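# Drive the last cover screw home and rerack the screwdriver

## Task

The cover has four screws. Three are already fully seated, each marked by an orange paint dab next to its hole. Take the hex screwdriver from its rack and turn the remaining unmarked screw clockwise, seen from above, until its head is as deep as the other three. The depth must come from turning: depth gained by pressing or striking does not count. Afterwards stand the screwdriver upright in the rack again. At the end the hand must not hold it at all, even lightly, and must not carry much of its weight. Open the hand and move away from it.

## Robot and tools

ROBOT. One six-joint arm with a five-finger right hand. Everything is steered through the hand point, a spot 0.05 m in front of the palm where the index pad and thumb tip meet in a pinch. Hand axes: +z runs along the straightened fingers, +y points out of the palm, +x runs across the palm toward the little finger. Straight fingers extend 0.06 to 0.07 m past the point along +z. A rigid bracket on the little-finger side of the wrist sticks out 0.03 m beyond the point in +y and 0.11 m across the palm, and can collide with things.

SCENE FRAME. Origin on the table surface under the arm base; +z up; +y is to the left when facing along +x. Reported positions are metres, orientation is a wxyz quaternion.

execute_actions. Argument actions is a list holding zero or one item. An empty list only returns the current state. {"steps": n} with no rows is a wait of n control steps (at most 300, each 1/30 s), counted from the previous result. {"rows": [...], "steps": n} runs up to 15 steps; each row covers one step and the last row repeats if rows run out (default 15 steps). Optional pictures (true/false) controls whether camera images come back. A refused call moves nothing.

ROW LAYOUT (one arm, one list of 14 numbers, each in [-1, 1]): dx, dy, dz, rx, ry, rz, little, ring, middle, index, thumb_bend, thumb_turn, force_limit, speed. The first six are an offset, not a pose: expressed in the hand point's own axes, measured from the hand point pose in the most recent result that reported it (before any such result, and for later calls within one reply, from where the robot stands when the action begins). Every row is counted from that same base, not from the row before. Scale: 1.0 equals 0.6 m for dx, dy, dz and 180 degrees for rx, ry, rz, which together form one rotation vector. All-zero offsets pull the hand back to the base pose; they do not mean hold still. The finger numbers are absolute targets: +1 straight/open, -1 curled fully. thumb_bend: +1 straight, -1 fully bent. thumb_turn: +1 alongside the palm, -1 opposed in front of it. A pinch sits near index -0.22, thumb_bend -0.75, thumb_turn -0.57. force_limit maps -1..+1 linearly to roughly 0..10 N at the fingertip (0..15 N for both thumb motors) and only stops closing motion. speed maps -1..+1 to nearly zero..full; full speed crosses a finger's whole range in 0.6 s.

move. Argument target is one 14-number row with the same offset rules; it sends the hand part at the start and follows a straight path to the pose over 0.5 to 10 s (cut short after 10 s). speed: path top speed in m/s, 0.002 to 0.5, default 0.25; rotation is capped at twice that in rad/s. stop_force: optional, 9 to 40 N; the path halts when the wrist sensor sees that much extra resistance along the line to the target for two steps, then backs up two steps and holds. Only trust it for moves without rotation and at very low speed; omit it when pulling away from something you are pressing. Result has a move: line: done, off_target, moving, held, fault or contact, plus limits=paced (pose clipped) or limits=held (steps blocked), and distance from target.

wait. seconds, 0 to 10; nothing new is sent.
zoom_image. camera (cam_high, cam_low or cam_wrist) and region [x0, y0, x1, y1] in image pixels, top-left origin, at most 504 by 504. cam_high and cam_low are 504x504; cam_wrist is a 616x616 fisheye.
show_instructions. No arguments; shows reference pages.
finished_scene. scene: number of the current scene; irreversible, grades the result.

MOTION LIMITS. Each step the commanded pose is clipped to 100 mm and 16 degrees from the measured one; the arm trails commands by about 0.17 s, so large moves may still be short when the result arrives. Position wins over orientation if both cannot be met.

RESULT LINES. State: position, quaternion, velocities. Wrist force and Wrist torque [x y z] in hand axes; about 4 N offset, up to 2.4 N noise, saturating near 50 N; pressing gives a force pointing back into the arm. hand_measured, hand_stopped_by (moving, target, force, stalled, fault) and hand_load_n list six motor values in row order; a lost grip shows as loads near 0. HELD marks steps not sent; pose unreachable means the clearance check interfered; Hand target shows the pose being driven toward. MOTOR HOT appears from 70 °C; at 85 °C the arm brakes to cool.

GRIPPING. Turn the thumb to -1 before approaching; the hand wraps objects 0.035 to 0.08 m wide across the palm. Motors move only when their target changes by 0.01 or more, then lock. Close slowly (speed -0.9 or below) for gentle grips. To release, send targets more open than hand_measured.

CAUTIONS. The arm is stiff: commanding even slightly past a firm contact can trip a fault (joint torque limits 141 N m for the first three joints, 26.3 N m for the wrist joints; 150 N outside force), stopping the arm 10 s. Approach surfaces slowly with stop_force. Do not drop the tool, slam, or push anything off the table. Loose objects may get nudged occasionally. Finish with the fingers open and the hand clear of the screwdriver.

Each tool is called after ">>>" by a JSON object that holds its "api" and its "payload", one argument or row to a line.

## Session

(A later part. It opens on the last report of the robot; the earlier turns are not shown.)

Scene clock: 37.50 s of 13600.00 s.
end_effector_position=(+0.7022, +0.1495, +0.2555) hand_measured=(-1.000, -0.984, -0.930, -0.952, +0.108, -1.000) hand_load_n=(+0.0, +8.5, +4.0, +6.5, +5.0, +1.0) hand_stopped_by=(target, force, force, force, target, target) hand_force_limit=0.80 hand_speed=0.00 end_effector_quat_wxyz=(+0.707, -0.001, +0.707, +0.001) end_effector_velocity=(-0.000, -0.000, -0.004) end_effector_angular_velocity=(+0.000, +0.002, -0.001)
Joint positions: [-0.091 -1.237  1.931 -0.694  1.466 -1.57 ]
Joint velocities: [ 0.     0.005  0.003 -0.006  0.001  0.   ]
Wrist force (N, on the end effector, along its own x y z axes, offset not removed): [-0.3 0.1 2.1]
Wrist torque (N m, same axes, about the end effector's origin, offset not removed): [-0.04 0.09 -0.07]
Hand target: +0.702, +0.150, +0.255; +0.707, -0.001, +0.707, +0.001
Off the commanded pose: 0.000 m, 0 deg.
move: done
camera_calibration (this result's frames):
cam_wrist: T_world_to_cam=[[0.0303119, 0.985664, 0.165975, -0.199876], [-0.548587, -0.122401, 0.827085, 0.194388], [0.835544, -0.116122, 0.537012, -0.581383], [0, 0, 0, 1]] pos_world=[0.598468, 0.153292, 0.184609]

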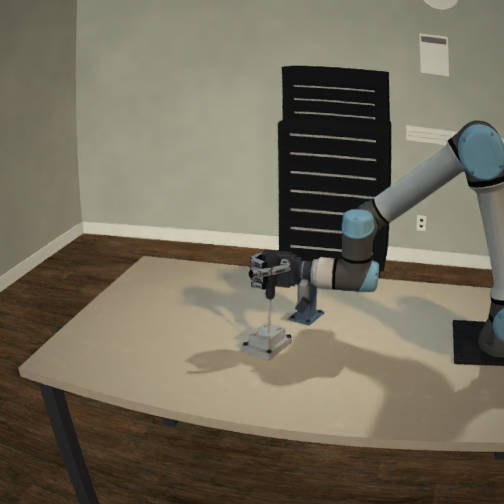

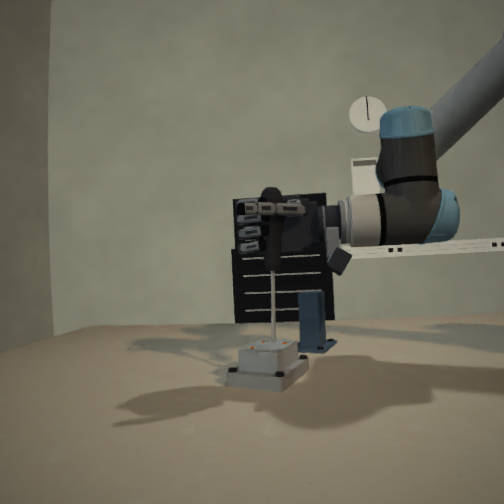

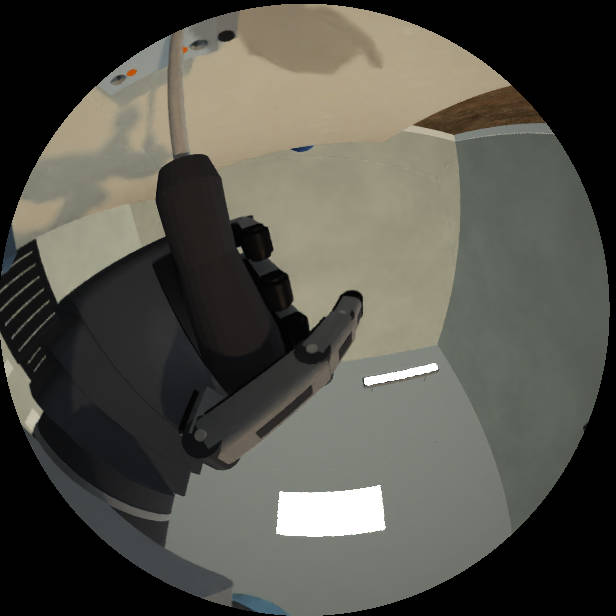

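>>> {"api": "move", "payload": {
  "target": [-0.005,0.022,0,0,0,0,-1,-1,-1,-1,0.1,-1,0.8,0],
  "speed": 0.03
}}

>>> {"api": "zoom_image", "payload": {
  "camera": "cam_high",
  "region": [230,295,300,365]
}}

>>> {"api": "zoom_image", "payload": {
  "camera": "cam_low",
  "region": [220,315,320,395]
}}

Scene clock: 40.50 s of 13600.00 s.
end_effector_position=(+0.7021, +0.1624, +0.2584) hand_measured=(-1.000, -0.984, -0.930, -0.952, +0.108, -1.000) hand_load_n=(+0.0, +8.5, +4.0, +6.5, +5.0, +1.0) hand_stopped_by=(target, force, force, force, target, target) hand_force_limit=0.80 hand_speed=0.00 end_effector_quat_wxyz=(+0.707, -0.001, +0.707, +0.001) end_effector_velocity=(-0.000, +0.003, +0.001) end_effector_angular_velocity=(+0.000, -0.000, +0.000)
Joint positions: [-0.062 -1.236  1.92  -0.684  1.495 -1.57 ]
Joint velocities: [ 0.006 -0.    -0.002  0.002  0.006  0.   ]
Wrist force (N, on the end effector, along its own x y z axes, offset not removed): [1.0 2.1 0.8]
Wrist torque (N m, same axes, about the end effector's origin, offset not removed): [0.37 -0.05 0.02]
Hand target: +0.702, +0.163, +0.258; +0.707, -0.001, +0.707, +0.001
Off the commanded pose: 0.000 m, 0 deg.
move: done
camera_calibration (this result's frames):
cam_wrist: T_world_to_cam=[[0.0302664, 0.985666, 0.16597, -0.213036], [-0.548639, -0.122414, 0.827049, 0.193554], [0.835511, -0.116089, 0.53707, -0.581431], [0, 0, 0, 1]] pos_world=[0.598431, 0.166179, 0.187548]

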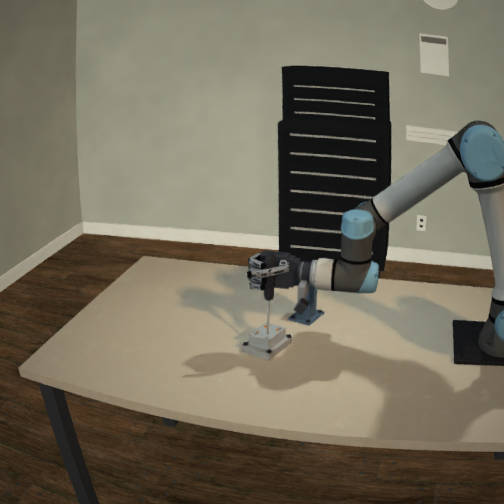

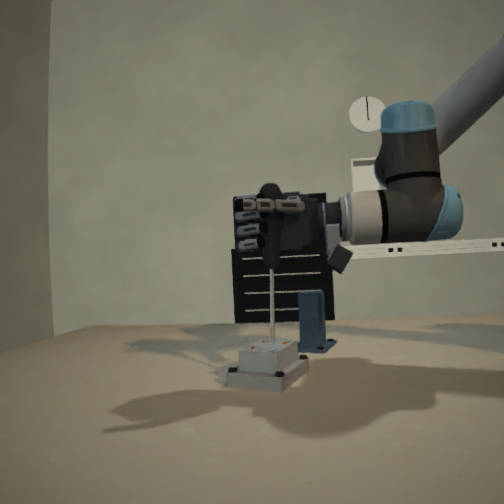

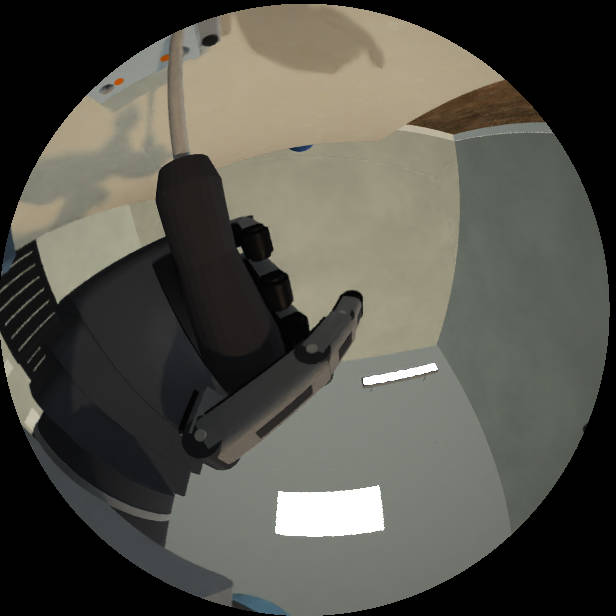

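Region (230, 295, 300, 365) of cam_high's 504x504 image, scaled by 7.200, with more detail than that image has.

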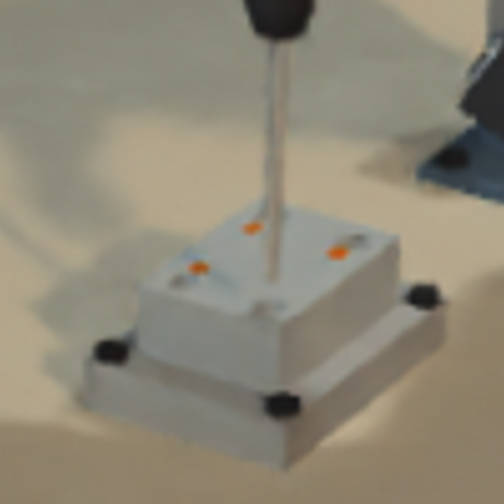

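Region (220, 315, 320, 395) of cam_low's 504x504 image, scaled by 5.040, with more detail than that image has; it fills the top 403 rows of this view, and the rest is white.

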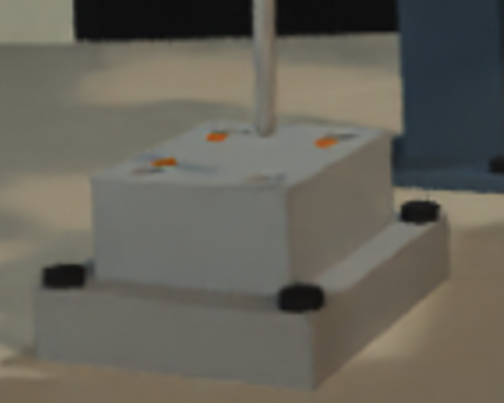

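>>> {"api": "move", "payload": {
  "target": [0.014,0,0,0,0,0,-1,-1,-1,-1,0.1,-1,0.8,0],
  "speed": 0.015,
  "stop_force": 9
}}

>>> {"api": "zoom_image", "payload": {
  "camera": "cam_high",
  "region": [230,295,300,365]
}}

>>> {"api": "zoom_image", "payload": {
  "camera": "cam_low",
  "region": [220,315,320,395]
}}

>>> {"api": "zoom_image", "payload": {
  "camera": "cam_wrist",
  "region": [90,0,270,130]
}}

Scene clock: 44.37 s of 13600.00 s.
end_effector_position=(+0.7021, +0.1624, +0.2504) hand_measured=(-1.000, -0.984, -0.930, -0.952, +0.108, -1.000) hand_load_n=(+0.0, +8.5, +4.0, +6.5, +5.0, +1.0) hand_stopped_by=(target, force, force, force, target, target) hand_force_limit=0.80 hand_speed=0.00 end_effector_quat_wxyz=(+0.707, -0.001, +0.707, +0.001) end_effector_velocity=(-0.000, +0.000, -0.003) end_effector_angular_velocity=(-0.000, -0.001, +0.002)
Joint positions: [-0.062 -1.224  1.928 -0.704  1.495 -1.57 ]
Joint velocities: [-0.     0.004  0.003 -0.009 -0.002 -0.   ]
Wrist force (N, on the end effector, along its own x y z axes, offset not removed): [1.9 2.5 1.7]
Wrist torque (N m, same axes, about the end effector's origin, offset not removed): [0.33 -0.33 0.19]
Hand target: +0.702, +0.162, +0.250; +0.707, -0.001, +0.707, +0.001
Off the commanded pose: 0.000 m, 0 deg.
After step 90, 0.03 s passed at rest.
move: done
camera_calibration (this result's frames):
cam_wrist: T_world_to_cam=[[0.030246, 0.985662, 0.165999, -0.211721], [-0.548615, -0.122454, 0.827059, 0.200169], [0.835528, -0.116085, 0.537045, -0.577114], [0, 0, 0, 1]] pos_world=[0.598415, 0.166202, 0.17953]

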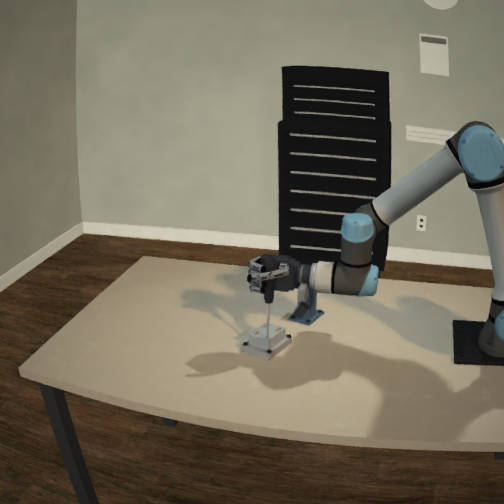

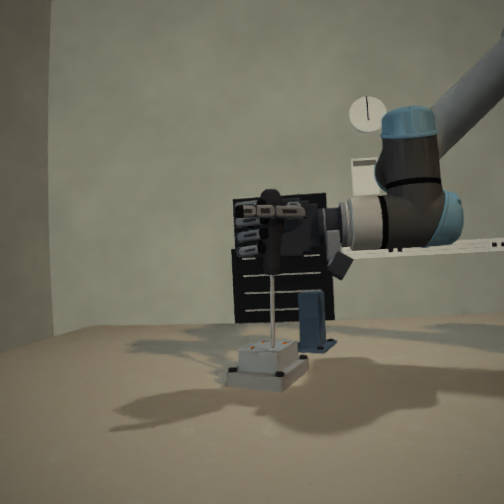

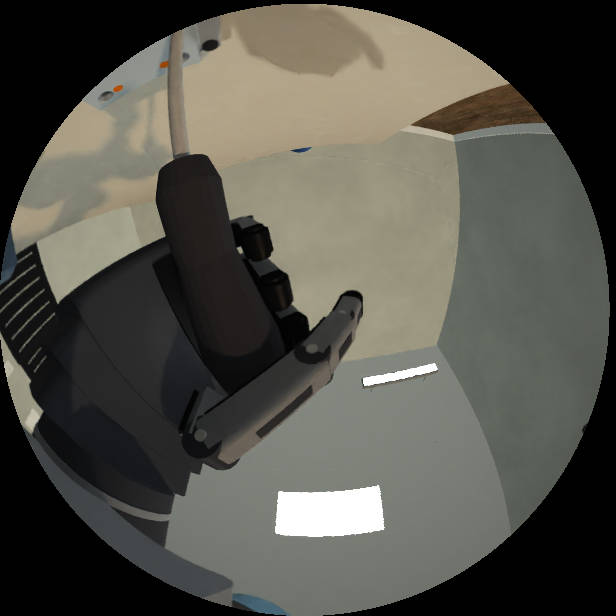

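Region (230, 295, 300, 365) of cam_high's 504x504 image, scaled by 7.200, with more detail than that image has.

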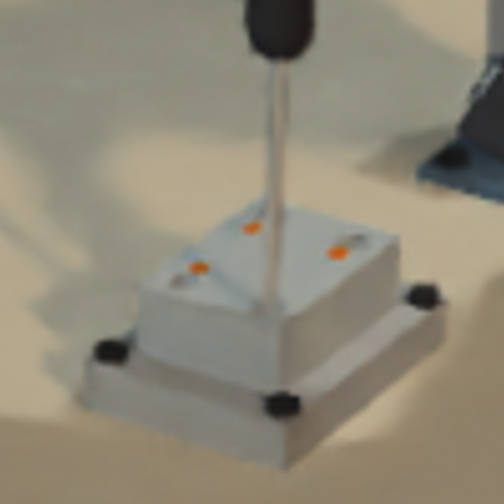

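Region (220, 315, 320, 395) of cam_low's 504x504 image, scaled by 5.040, with more detail than that image has; it fills the top 403 rows of this view, and the rest is white.

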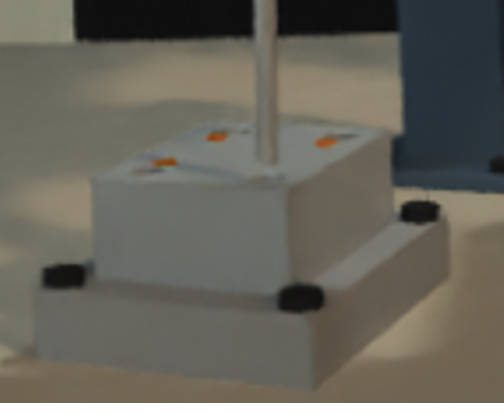

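Region (90, 0, 270, 130) of cam_wrist's 616x616 image, scaled by 2.800, with more detail than that image has.

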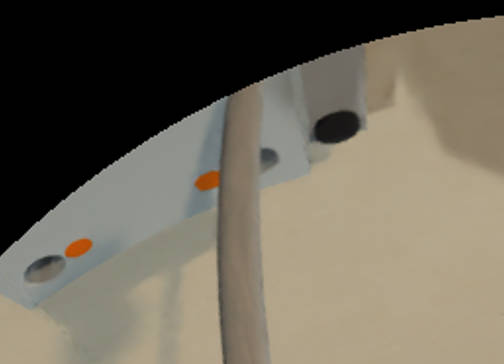

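>>> {"api": "move", "payload": {
  "target": [0,0,0.0013,0,0,0,-1,-1,-1,-1,0.1,-1,0.8,0],
  "speed": 0.01
}}

>>> {"api": "move", "payload": {
  "target": [0.012,0,0,0,0,0,-1,-1,-1,-1,0.1,-1,0.8,0],
  "speed": 0.003,
  "stop_force": 9
}}

>>> {"api": "zoom_image", "payload": {
  "camera": "cam_high",
  "region": [245,315,290,360]
}}

>>> {"api": "zoom_image", "payload": {
  "camera": "cam_low",
  "region": [245,325,295,375]
}}

Scene clock: 46.23 s of 13600.00 s.
end_effector_position=(+0.7029, +0.1623, +0.2504) hand_measured=(-1.000, -0.984, -0.930, -0.952, +0.108, -1.000) hand_load_n=(+0.0, +8.5, +4.0, +6.5, +5.0, +1.0) hand_stopped_by=(target, force, force, force, target, target) hand_force_limit=0.80 hand_speed=0.00 end_effector_quat_wxyz=(+0.707, -0.001, +0.707, +0.001) end_effector_velocity=(+0.001, -0.001, +0.001) end_effector_angular_velocity=(-0.000, -0.002, -0.001)
Joint positions: [-0.062 -1.222  1.926 -0.704  1.495 -1.57 ]
Joint velocities: [-0.001  0.    -0.002 -0.     0.     0.   ]
Wrist force (N, on the end effector, along its own x y z axes, offset not removed): [2.4 1.4 1.0]
Wrist torque (N m, same axes, about the end effector's origin, offset not removed): [0.22 -0.25 0.18]
Hand target: +0.703, +0.162, +0.250; +0.707, -0.001, +0.707, +0.001
Off the commanded pose: 0.000 m, 0 deg.
move: done
camera_calibration (this result's frames):
cam_wrist: T_world_to_cam=[[0.0304223, 0.985656, 0.166, -0.211738], [-0.548615, -0.122359, 0.827073, 0.20058], [0.835521, -0.116232, 0.537024, -0.577696], [0, 0, 0, 1]] pos_world=[0.59916, 0.166097, 0.17949]

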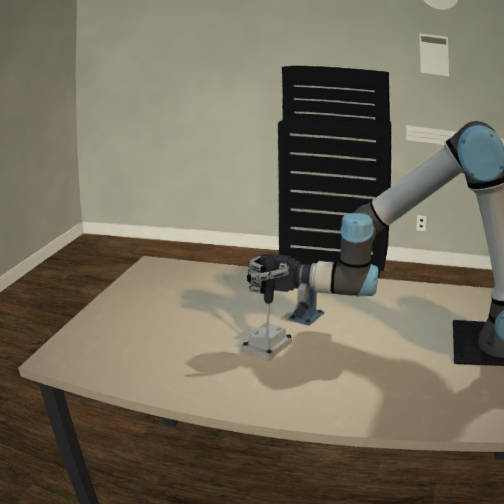

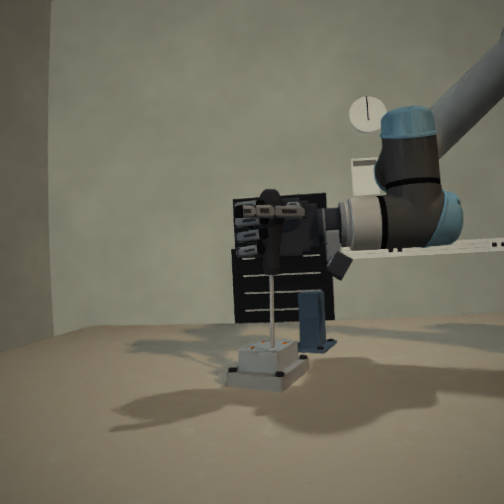

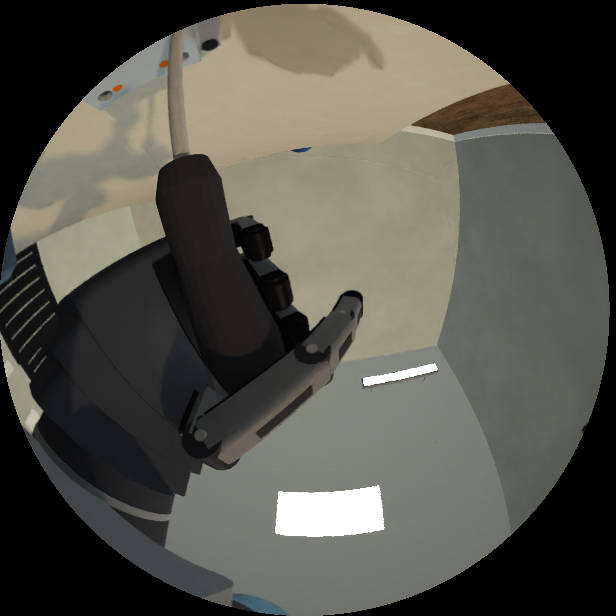

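Scene clock: 48.73 s of 13600.00 s.
end_effector_position=(+0.7029, +0.1623, +0.2442) hand_measured=(-1.000, -0.984, -0.930, -0.952, +0.108, -1.000) hand_load_n=(+0.0, +8.0, +4.0, +7.0, +5.0, +2.0) hand_stopped_by=(target, force, force, force, target, target) hand_force_limit=0.80 hand_speed=0.00 end_effector_quat_wxyz=(+0.707, -0.001, +0.707, +0.001) end_effector_velocity=(-0.000, -0.000, +0.000) end_effector_angular_velocity=(+0.000, +0.003, -0.001)
Joint positions: [-0.062 -1.212  1.932 -0.72   1.495 -1.57 ]
Joint velocities: [-0.    -0.002 -0.     0.005  0.    -0.   ]
Wrist force (N, on the end effector, along its own x y z axes, offset not removed): [-15.7 2.7 -0.1]
Wrist torque (N m, same axes, about the end effector's origin, offset not removed): [0.52 0.73 -0.49]
Hand target: +0.703, +0.162, +0.244; +0.707, -0.001, +0.707, +0.001
Off the commanded pose: 0.001 m, 0 deg.
move: contact
camera_calibration (this result's frames):
cam_wrist: T_world_to_cam=[[0.0303573, 0.985661, 0.165983, -0.210652], [-0.548961, -0.122332, 0.826847, 0.205996], [0.835296, -0.116219, 0.537376, -0.574333], [0, 0, 0, 1]] pos_world=[0.599217, 0.166082, 0.173271]

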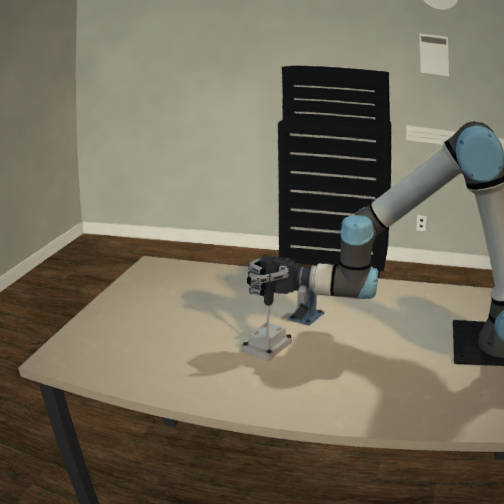

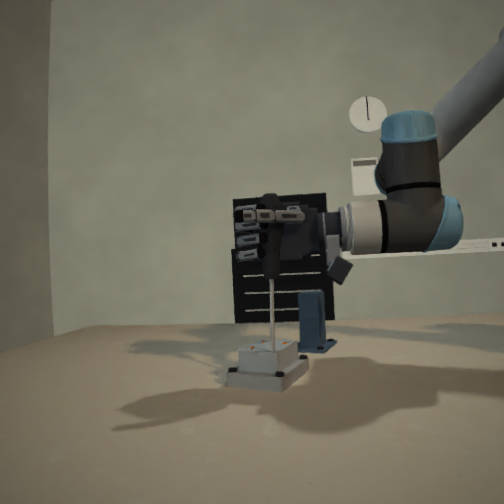

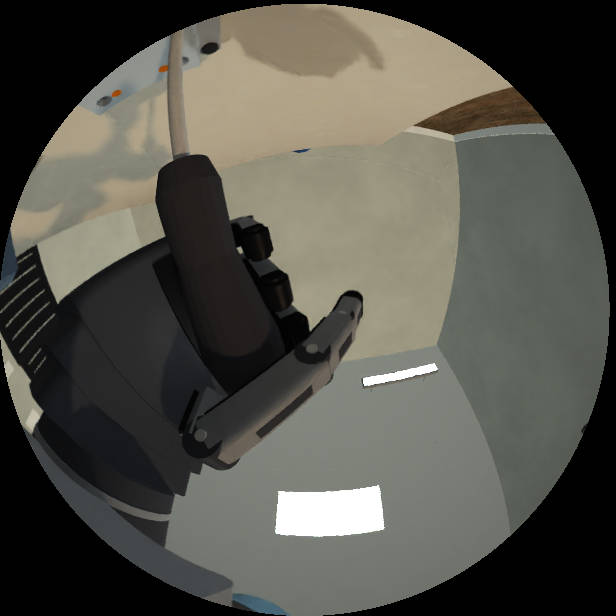

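Region (245, 315, 290, 360) of cam_high's 504x504 image, scaled by 11.200, with more detail than that image has.

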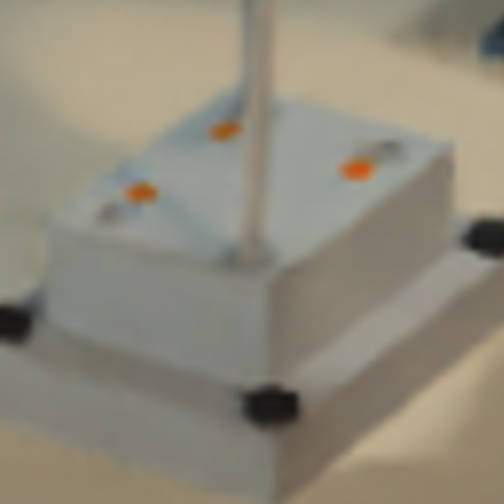

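Region (245, 325, 295, 375) of cam_low's 504x504 image, scaled by 10.080, with more detail than that image has.

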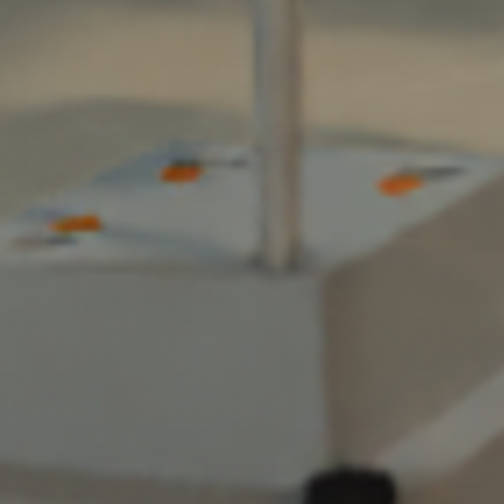

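>>> {"api": "move", "payload": {
  "target": [-0.003,0,0.0012,0,0,0,-1,-1,-1,-1,0.1,-1,0.8,0],
  "speed": 0.01
}}

>>> {"api": "zoom_image", "payload": {
  "camera": "cam_high",
  "region": [245,315,290,360]
}}

>>> {"api": "zoom_image", "payload": {
  "camera": "cam_low",
  "region": [245,325,295,375]
}}

>>> {"api": "move", "payload": {
  "target": [0.012,0,0,0,0,0,-1,-1,-1,-1,0.1,-1,0.8,0],
  "speed": 0.002,
  "stop_force": 9
}}

>>> {"api": "zoom_image", "payload": {
  "camera": "cam_wrist",
  "region": [130,10,250,100]
}}

Scene clock: 50.80 s of 13600.00 s.
end_effector_position=(+0.7036, +0.1623, +0.2459) hand_measured=(-1.000, -0.984, -0.930, -0.952, +0.108, -1.000) hand_load_n=(+0.0, +8.0, +4.0, +7.0, +5.0, +1.5) hand_stopped_by=(target, force, force, force, target, target) hand_force_limit=0.80 hand_speed=0.00 end_effector_quat_wxyz=(+0.707, -0.001, +0.707, +0.001) end_effector_velocity=(+0.000, -0.000, +0.002) end_effector_angular_velocity=(-0.000, -0.002, -0.000)
Joint positions: [-0.062 -1.213  1.928 -0.715  1.495 -1.57 ]
Joint velocities: [-0.    -0.001 -0.002  0.001 -0.     0.   ]
Wrist force (N, on the end effector, along its own x y z axes, offset not removed): [1.3 2.5 0.1]
Wrist torque (N m, same axes, about the end effector's origin, offset not removed): [0.42 -0.11 0.14]
Hand target: +0.704, +0.162, +0.246; +0.707, -0.001, +0.707, +0.001
Off the commanded pose: 0.000 m, 0 deg.
move: done
camera_calibration (this result's frames):
cam_wrist: T_world_to_cam=[[0.0303614, 0.985661, 0.165984, -0.210956], [-0.548949, -0.122332, 0.826855, 0.204963], [0.835304, -0.116221, 0.537363, -0.575798], [0, 0, 0, 1]] pos_world=[0.599886, 0.166085, 0.174954]

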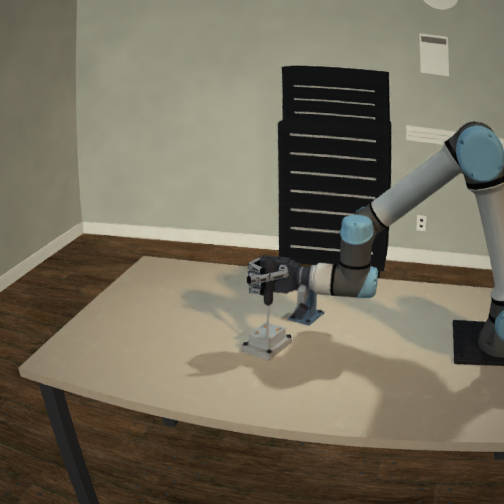

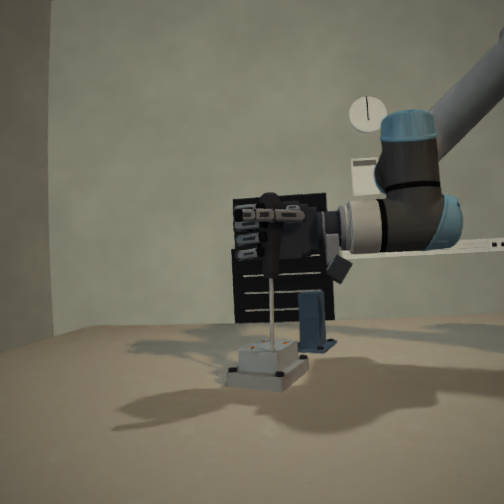

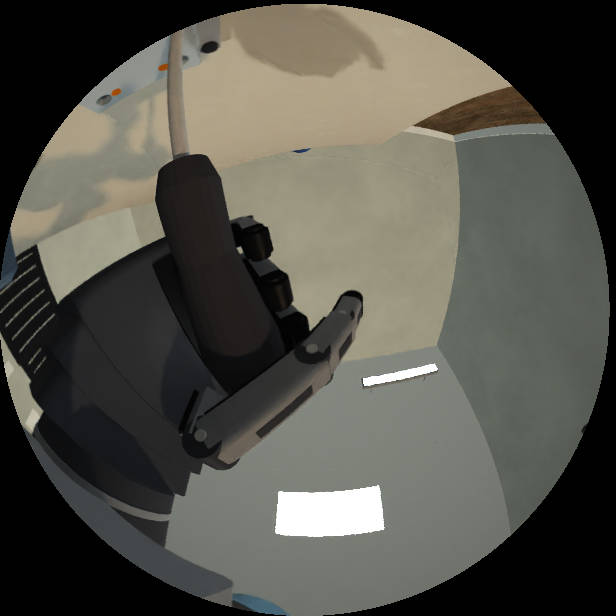

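Region (245, 315, 290, 360) of cam_high's 504x504 image, scaled by 11.200, with more detail than that image has.

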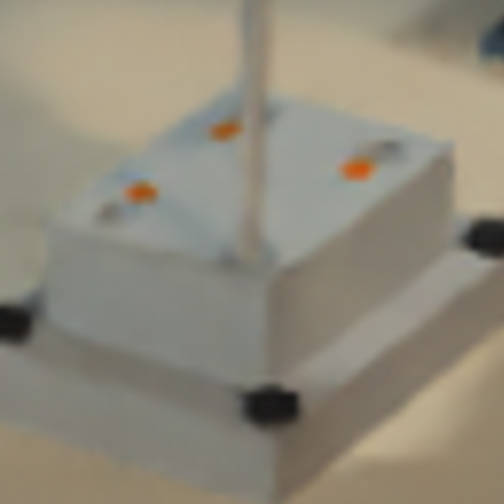

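Region (245, 325, 295, 375) of cam_low's 504x504 image, scaled by 10.080, with more detail than that image has.

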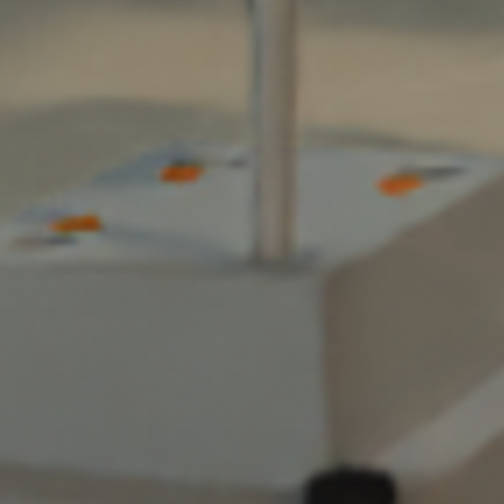

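Scene clock: 52.00 s of 13600.00 s.
end_effector_position=(+0.7036, +0.1623, +0.2443) hand_measured=(-1.000, -0.984, -0.930, -0.952, +0.108, -1.000) hand_load_n=(+0.0, +8.0, +4.0, +7.0, +5.0, +2.0) hand_stopped_by=(target, force, force, force, target, target) hand_force_limit=0.80 hand_speed=0.00 end_effector_quat_wxyz=(+0.707, -0.001, +0.707, +0.001) end_effector_velocity=(+0.000, -0.001, +0.000) end_effector_angular_velocity=(-0.000, -0.000, -0.003)
Joint positions: [-0.062 -1.211  1.93  -0.72   1.495 -1.57 ]
Joint velocities: [-0.001 -0.001 -0.     0.001  0.002 -0.   ]
Wrist force (N, on the end effector, along its own x y z axes, offset not removed): [-11.9 2.4 0.4]
Wrist torque (N m, same axes, about the end effector's origin, offset not removed): [0.43 0.48 -0.24]
Hand target: +0.704, +0.162, +0.244; +0.707, -0.001, +0.707, +0.001
Off the commanded pose: 0.006 m, 0 deg.
move: contact
camera_calibration (this result's frames):
cam_wrist: T_world_to_cam=[[0.0302998, 0.985665, 0.165969, -0.210649], [-0.549251, -0.122311, 0.826658, 0.206524], [0.835108, -0.116206, 0.537671, -0.574935], [0, 0, 0, 1]] pos_world=[0.599949, 0.166079, 0.173362]

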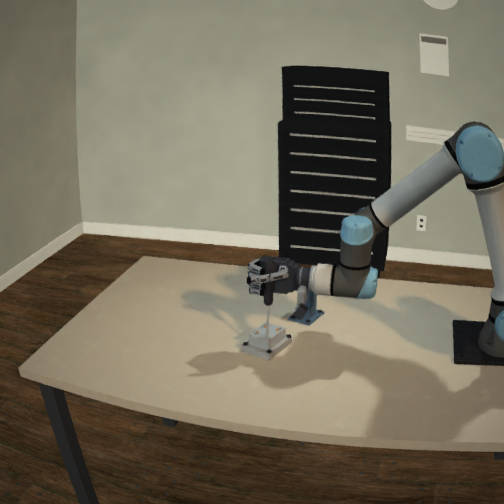

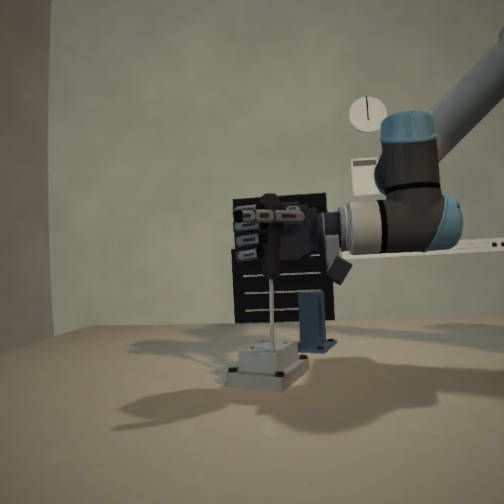

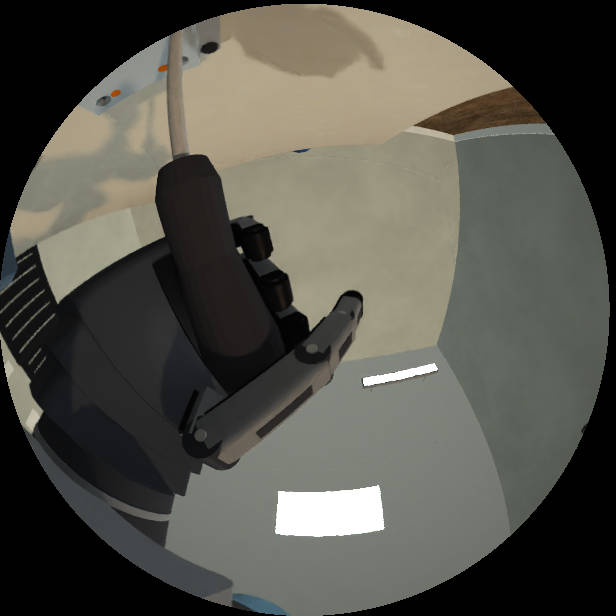

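Region (130, 10, 250, 100) of cam_wrist's 616x616 image, scaled by 4.200, with more detail than that image has; it fills the top 378 rows of this view, and the rest is white.

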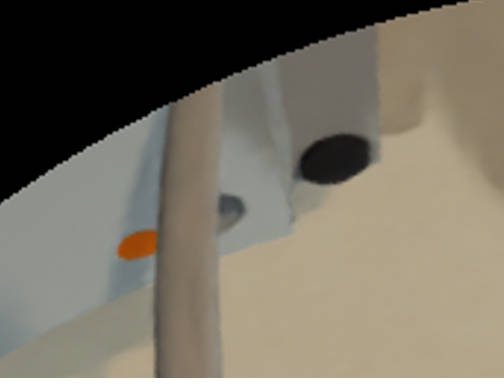

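>>> {"api": "move", "payload": {
  "target": [-0.002,0,-0.0005,0,0,0,-1,-1,-1,-1,0.1,-1,0.8,0],
  "speed": 0.01
}}

>>> {"api": "move", "payload": {
  "target": [0,0.0228,-0.0167,-0.1111,0,0,-1,-1,-1,-1,0.1,-1,0.8,0],
  "speed": 0.1
}}

>>> {"api": "zoom_image", "payload": {
  "camera": "cam_high",
  "region": [245,315,290,360]
}}

>>> {"api": "zoom_image", "payload": {
  "camera": "cam_low",
  "region": [245,325,295,375]
}}

>>> {"api": "zoom_image", "payload": {
  "camera": "cam_wrist",
  "region": [130,10,250,100]
}}

Scene clock: 55.13 s of 13600.00 s.
end_effector_position=(+0.7033, +0.1623, +0.2454) hand_measured=(-1.000, -0.984, -0.930, -0.952, +0.108, -1.000) hand_load_n=(+0.0, +8.0, +4.0, +7.0, +5.0, +1.5) hand_stopped_by=(target, force, force, force, target, target) hand_force_limit=0.80 hand_speed=0.00 end_effector_quat_wxyz=(+0.707, -0.001, +0.707, +0.001) end_effector_velocity=(+0.000, -0.001, +0.000) end_effector_angular_velocity=(+0.000, +0.001, -0.003)
Joint positions: [-0.062 -1.213  1.929 -0.717  1.495 -1.57 ]
Joint velocities: [-0.001 -0.001 -0.     0.002  0.002  0.   ]
Wrist force (N, on the end effector, along its own x y z axes, offset not removed): [1.9 1.8 0.8]
Wrist torque (N m, same axes, about the end effector's origin, offset not removed): [0.26 -0.25 0.10]
Hand target: +0.703, +0.162, +0.246; +0.707, -0.001, +0.707, +0.001
Off the commanded pose: 0.000 m, 0 deg.
move: done
camera_calibration (this result's frames):
cam_wrist: T_world_to_cam=[[0.0303078, 0.985665, 0.165971, -0.210853], [-0.549211, -0.122314, 0.826684, 0.205417], [0.835134, -0.116208, 0.537631, -0.575287], [0, 0, 0, 1]] pos_world=[0.599649, 0.166102, 0.174473]

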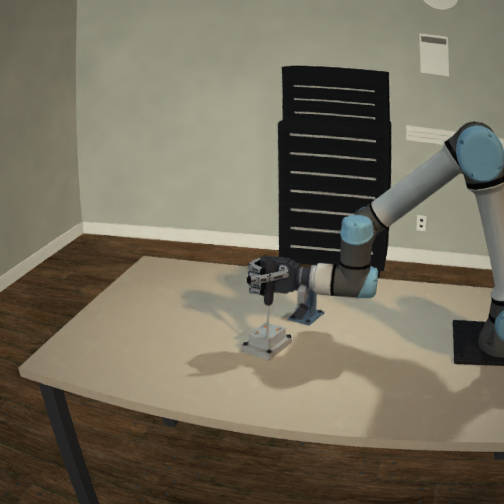

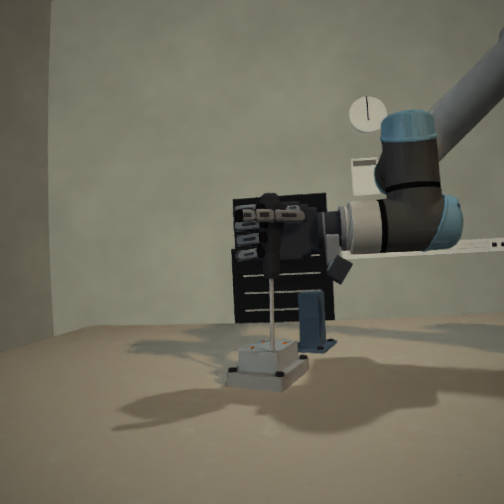

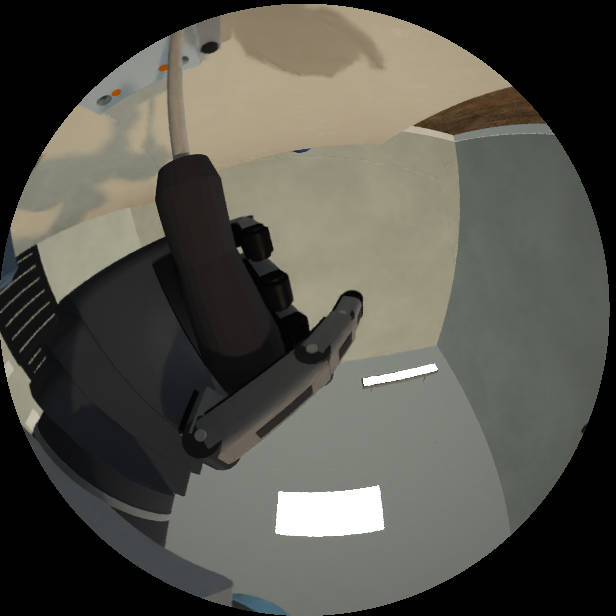

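Scene clock: 57.30 s of 13600.00 s.
end_effector_position=(+0.6932, +0.1758, +0.2454) hand_measured=(-1.000, -0.984, -0.930, -0.952, +0.108, -1.000) hand_load_n=(+0.0, +8.0, +4.0, +7.0, +5.0, +1.5) hand_stopped_by=(target, force, force, force, target, target) hand_force_limit=0.80 hand_speed=0.00 end_effector_quat_wxyz=(+0.696, -0.123, +0.696, +0.123) end_effector_velocity=(-0.000, +0.001, +0.000) end_effector_angular_velocity=(-0.000, -0.001, +0.014)
Joint positions: [-0.202 -1.182  1.883 -0.701  1.008 -1.569]
Joint velocities: [-0.004  0.003 -0.005  0.001 -0.019  0.   ]
Wrist force (N, on the end effector, along its own x y z axes, offset not removed): [1.9 1.8 1.8]
Wrist torque (N m, same axes, about the end effector's origin, offset not removed): [0.21 -0.24 0.12]
Hand target: +0.693, +0.176, +0.245; +0.696, -0.124, +0.696, +0.124
Off the commanded pose: 0.000 m, 0 deg.
move: done
camera_calibration (this result's frames):
cam_wrist: T_world_to_cam=[[-0.306794, 0.937169, 0.16611, 0.01831], [-0.474485, -0.301889, 0.826878, 0.181283], [0.825071, 0.174865, 0.53729, -0.609362], [0, 0, 0, 1]] pos_world=[0.5944, 0.144124, 0.174464]

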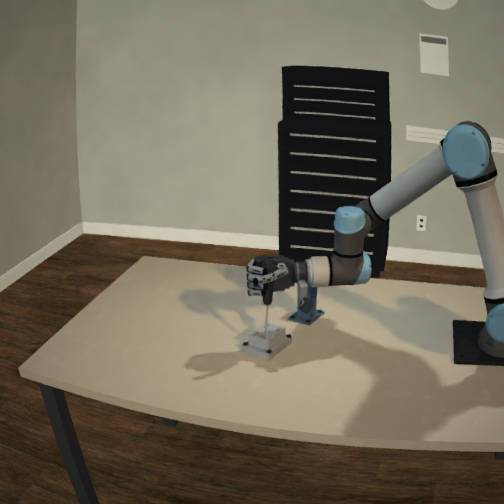

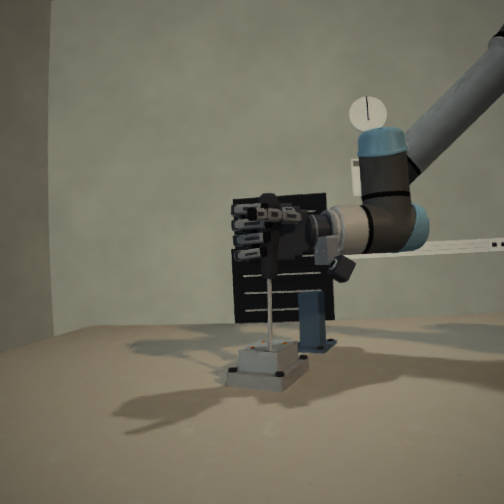

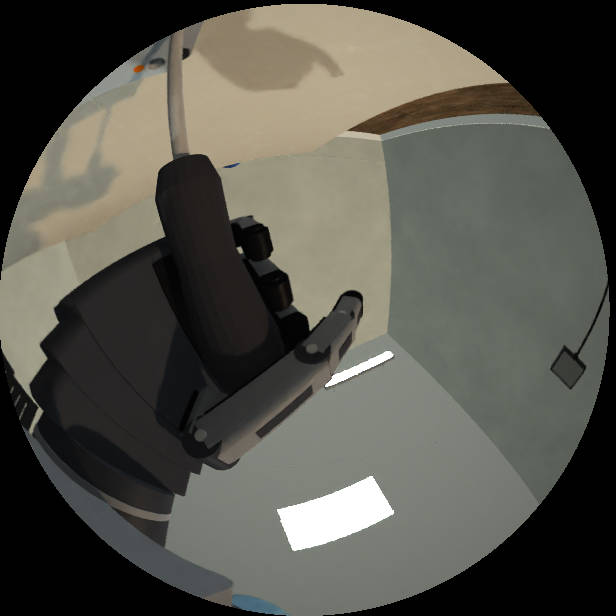

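Region (245, 315, 290, 360) of cam_high's 504x504 image, scaled by 11.200, with more detail than that image has.

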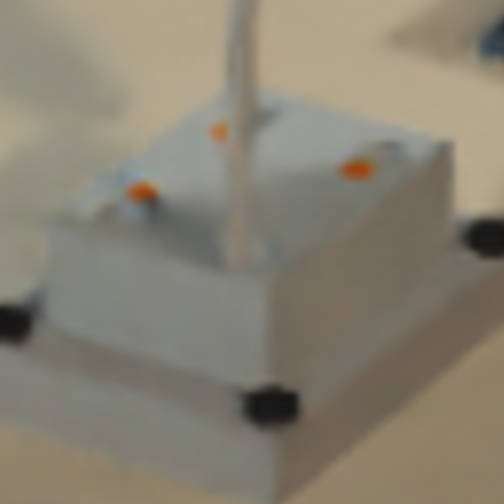

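Region (245, 325, 295, 375) of cam_low's 504x504 image, scaled by 10.080, with more detail than that image has.

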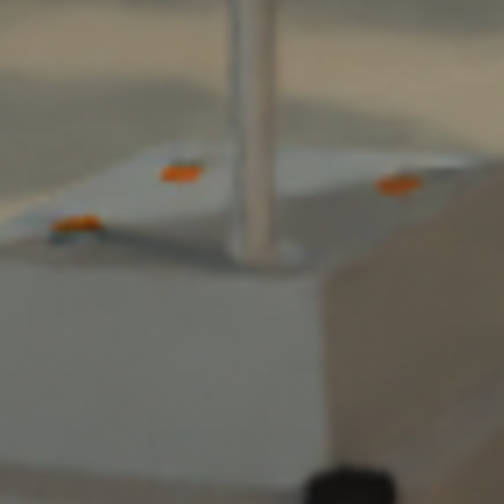

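Region (130, 10, 250, 100) of cam_wrist's 616x616 image, scaled by 4.200, with more detail than that image has; it fills the top 378 rows of this view, and the rest is white.

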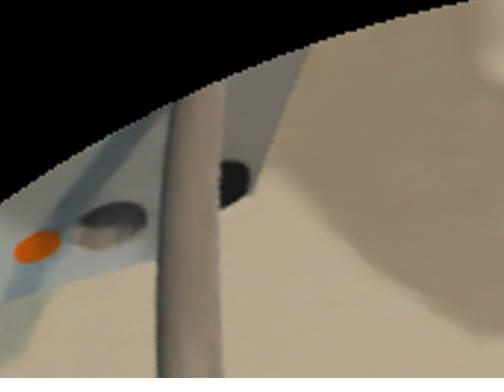

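>>> {"api": "move", "payload": {
  "target": [-0.002,0.0017,-0.0047,0,0,0,-1,-1,-1,-1,0.1,-1,0.8,0],
  "speed": 0.01
}}

>>> {"api": "zoom_image", "payload": {
  "camera": "cam_high",
  "region": [245,315,290,360]
}}

>>> {"api": "zoom_image", "payload": {
  "camera": "cam_low",
  "region": [245,325,295,375]
}}

Scene clock: 59.87 s of 13600.00 s.
end_effector_position=(+0.6904, +0.1758, +0.2465) hand_measured=(-1.000, -0.984, -0.930, -0.952, +0.108, -1.000) hand_load_n=(+0.0, +8.0, +4.0, +7.0, +5.0, +1.5) hand_stopped_by=(target, force, force, force, target, target) hand_force_limit=0.80 hand_speed=0.00 end_effector_quat_wxyz=(+0.696, -0.124, +0.696, +0.123) end_effector_velocity=(-0.002, -0.001, +0.000) end_effector_angular_velocity=(+0.000, +0.001, -0.002)
Joint positions: [-0.204 -1.189  1.89  -0.702  1.006 -1.57 ]
Joint velocities: [-0.001 -0.005  0.005  0.     0.     0.   ]
Wrist force (N, on the end effector, along its own x y z axes, offset not removed): [1.8 2.4 0.7]
Wrist torque (N m, same axes, about the end effector's origin, offset not removed): [0.41 -0.22 0.15]
Hand target: +0.690, +0.176, +0.247; +0.696, -0.123, +0.696, +0.123
Off the commanded pose: 0.000 m, 0 deg.
move: done
camera_calibration (this result's frames):
cam_wrist: T_world_to_cam=[[-0.306924, 0.937153, 0.165958, 0.0173955], [-0.474484, -0.30183, 0.8269, 0.179024], [0.825023, 0.175051, 0.537303, -0.607663], [0, 0, 0, 1]] pos_world=[0.591618, 0.144104, 0.175577]

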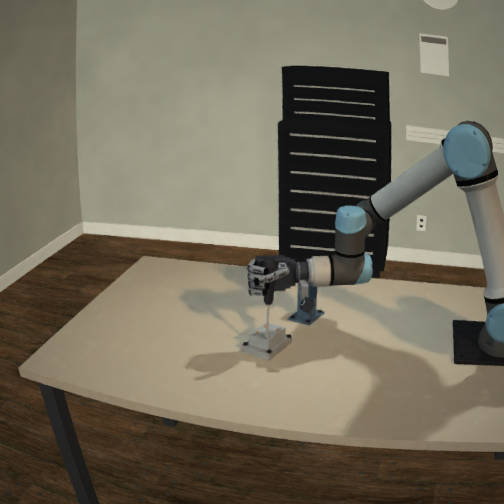

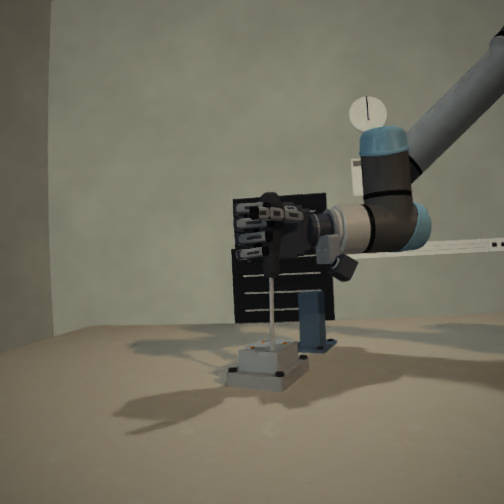

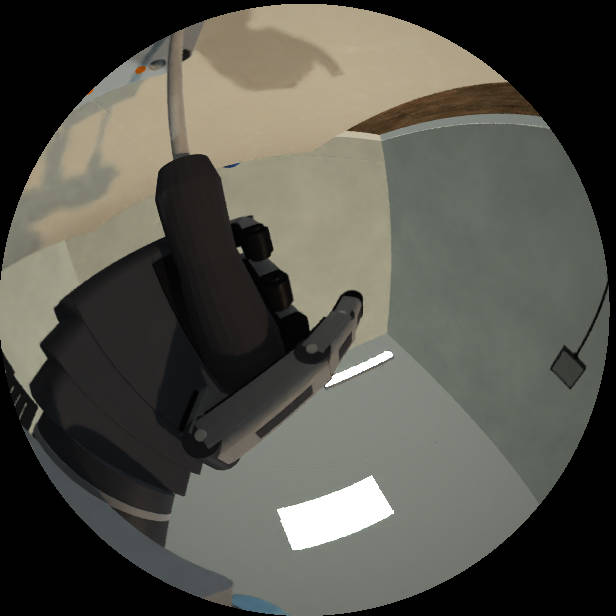

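Region (245, 315, 290, 360) of cam_high's 504x504 image, scaled by 11.200, with more detail than that image has.

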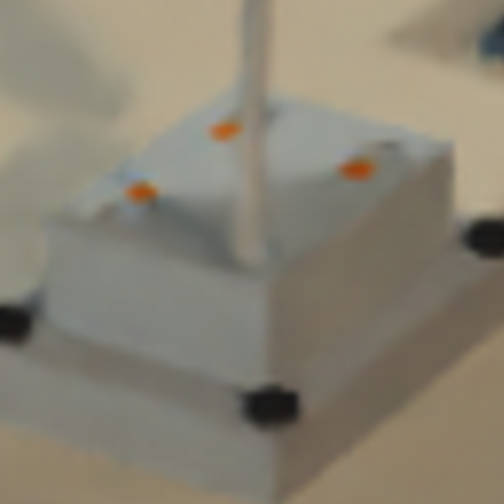

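Region (245, 325, 295, 375) of cam_low's 504x504 image, scaled by 10.080, with more detail than that image has.

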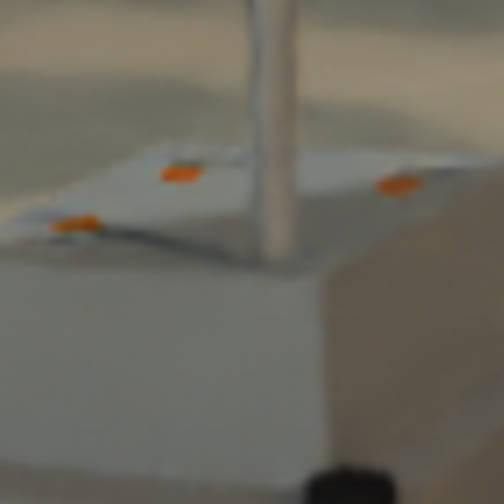

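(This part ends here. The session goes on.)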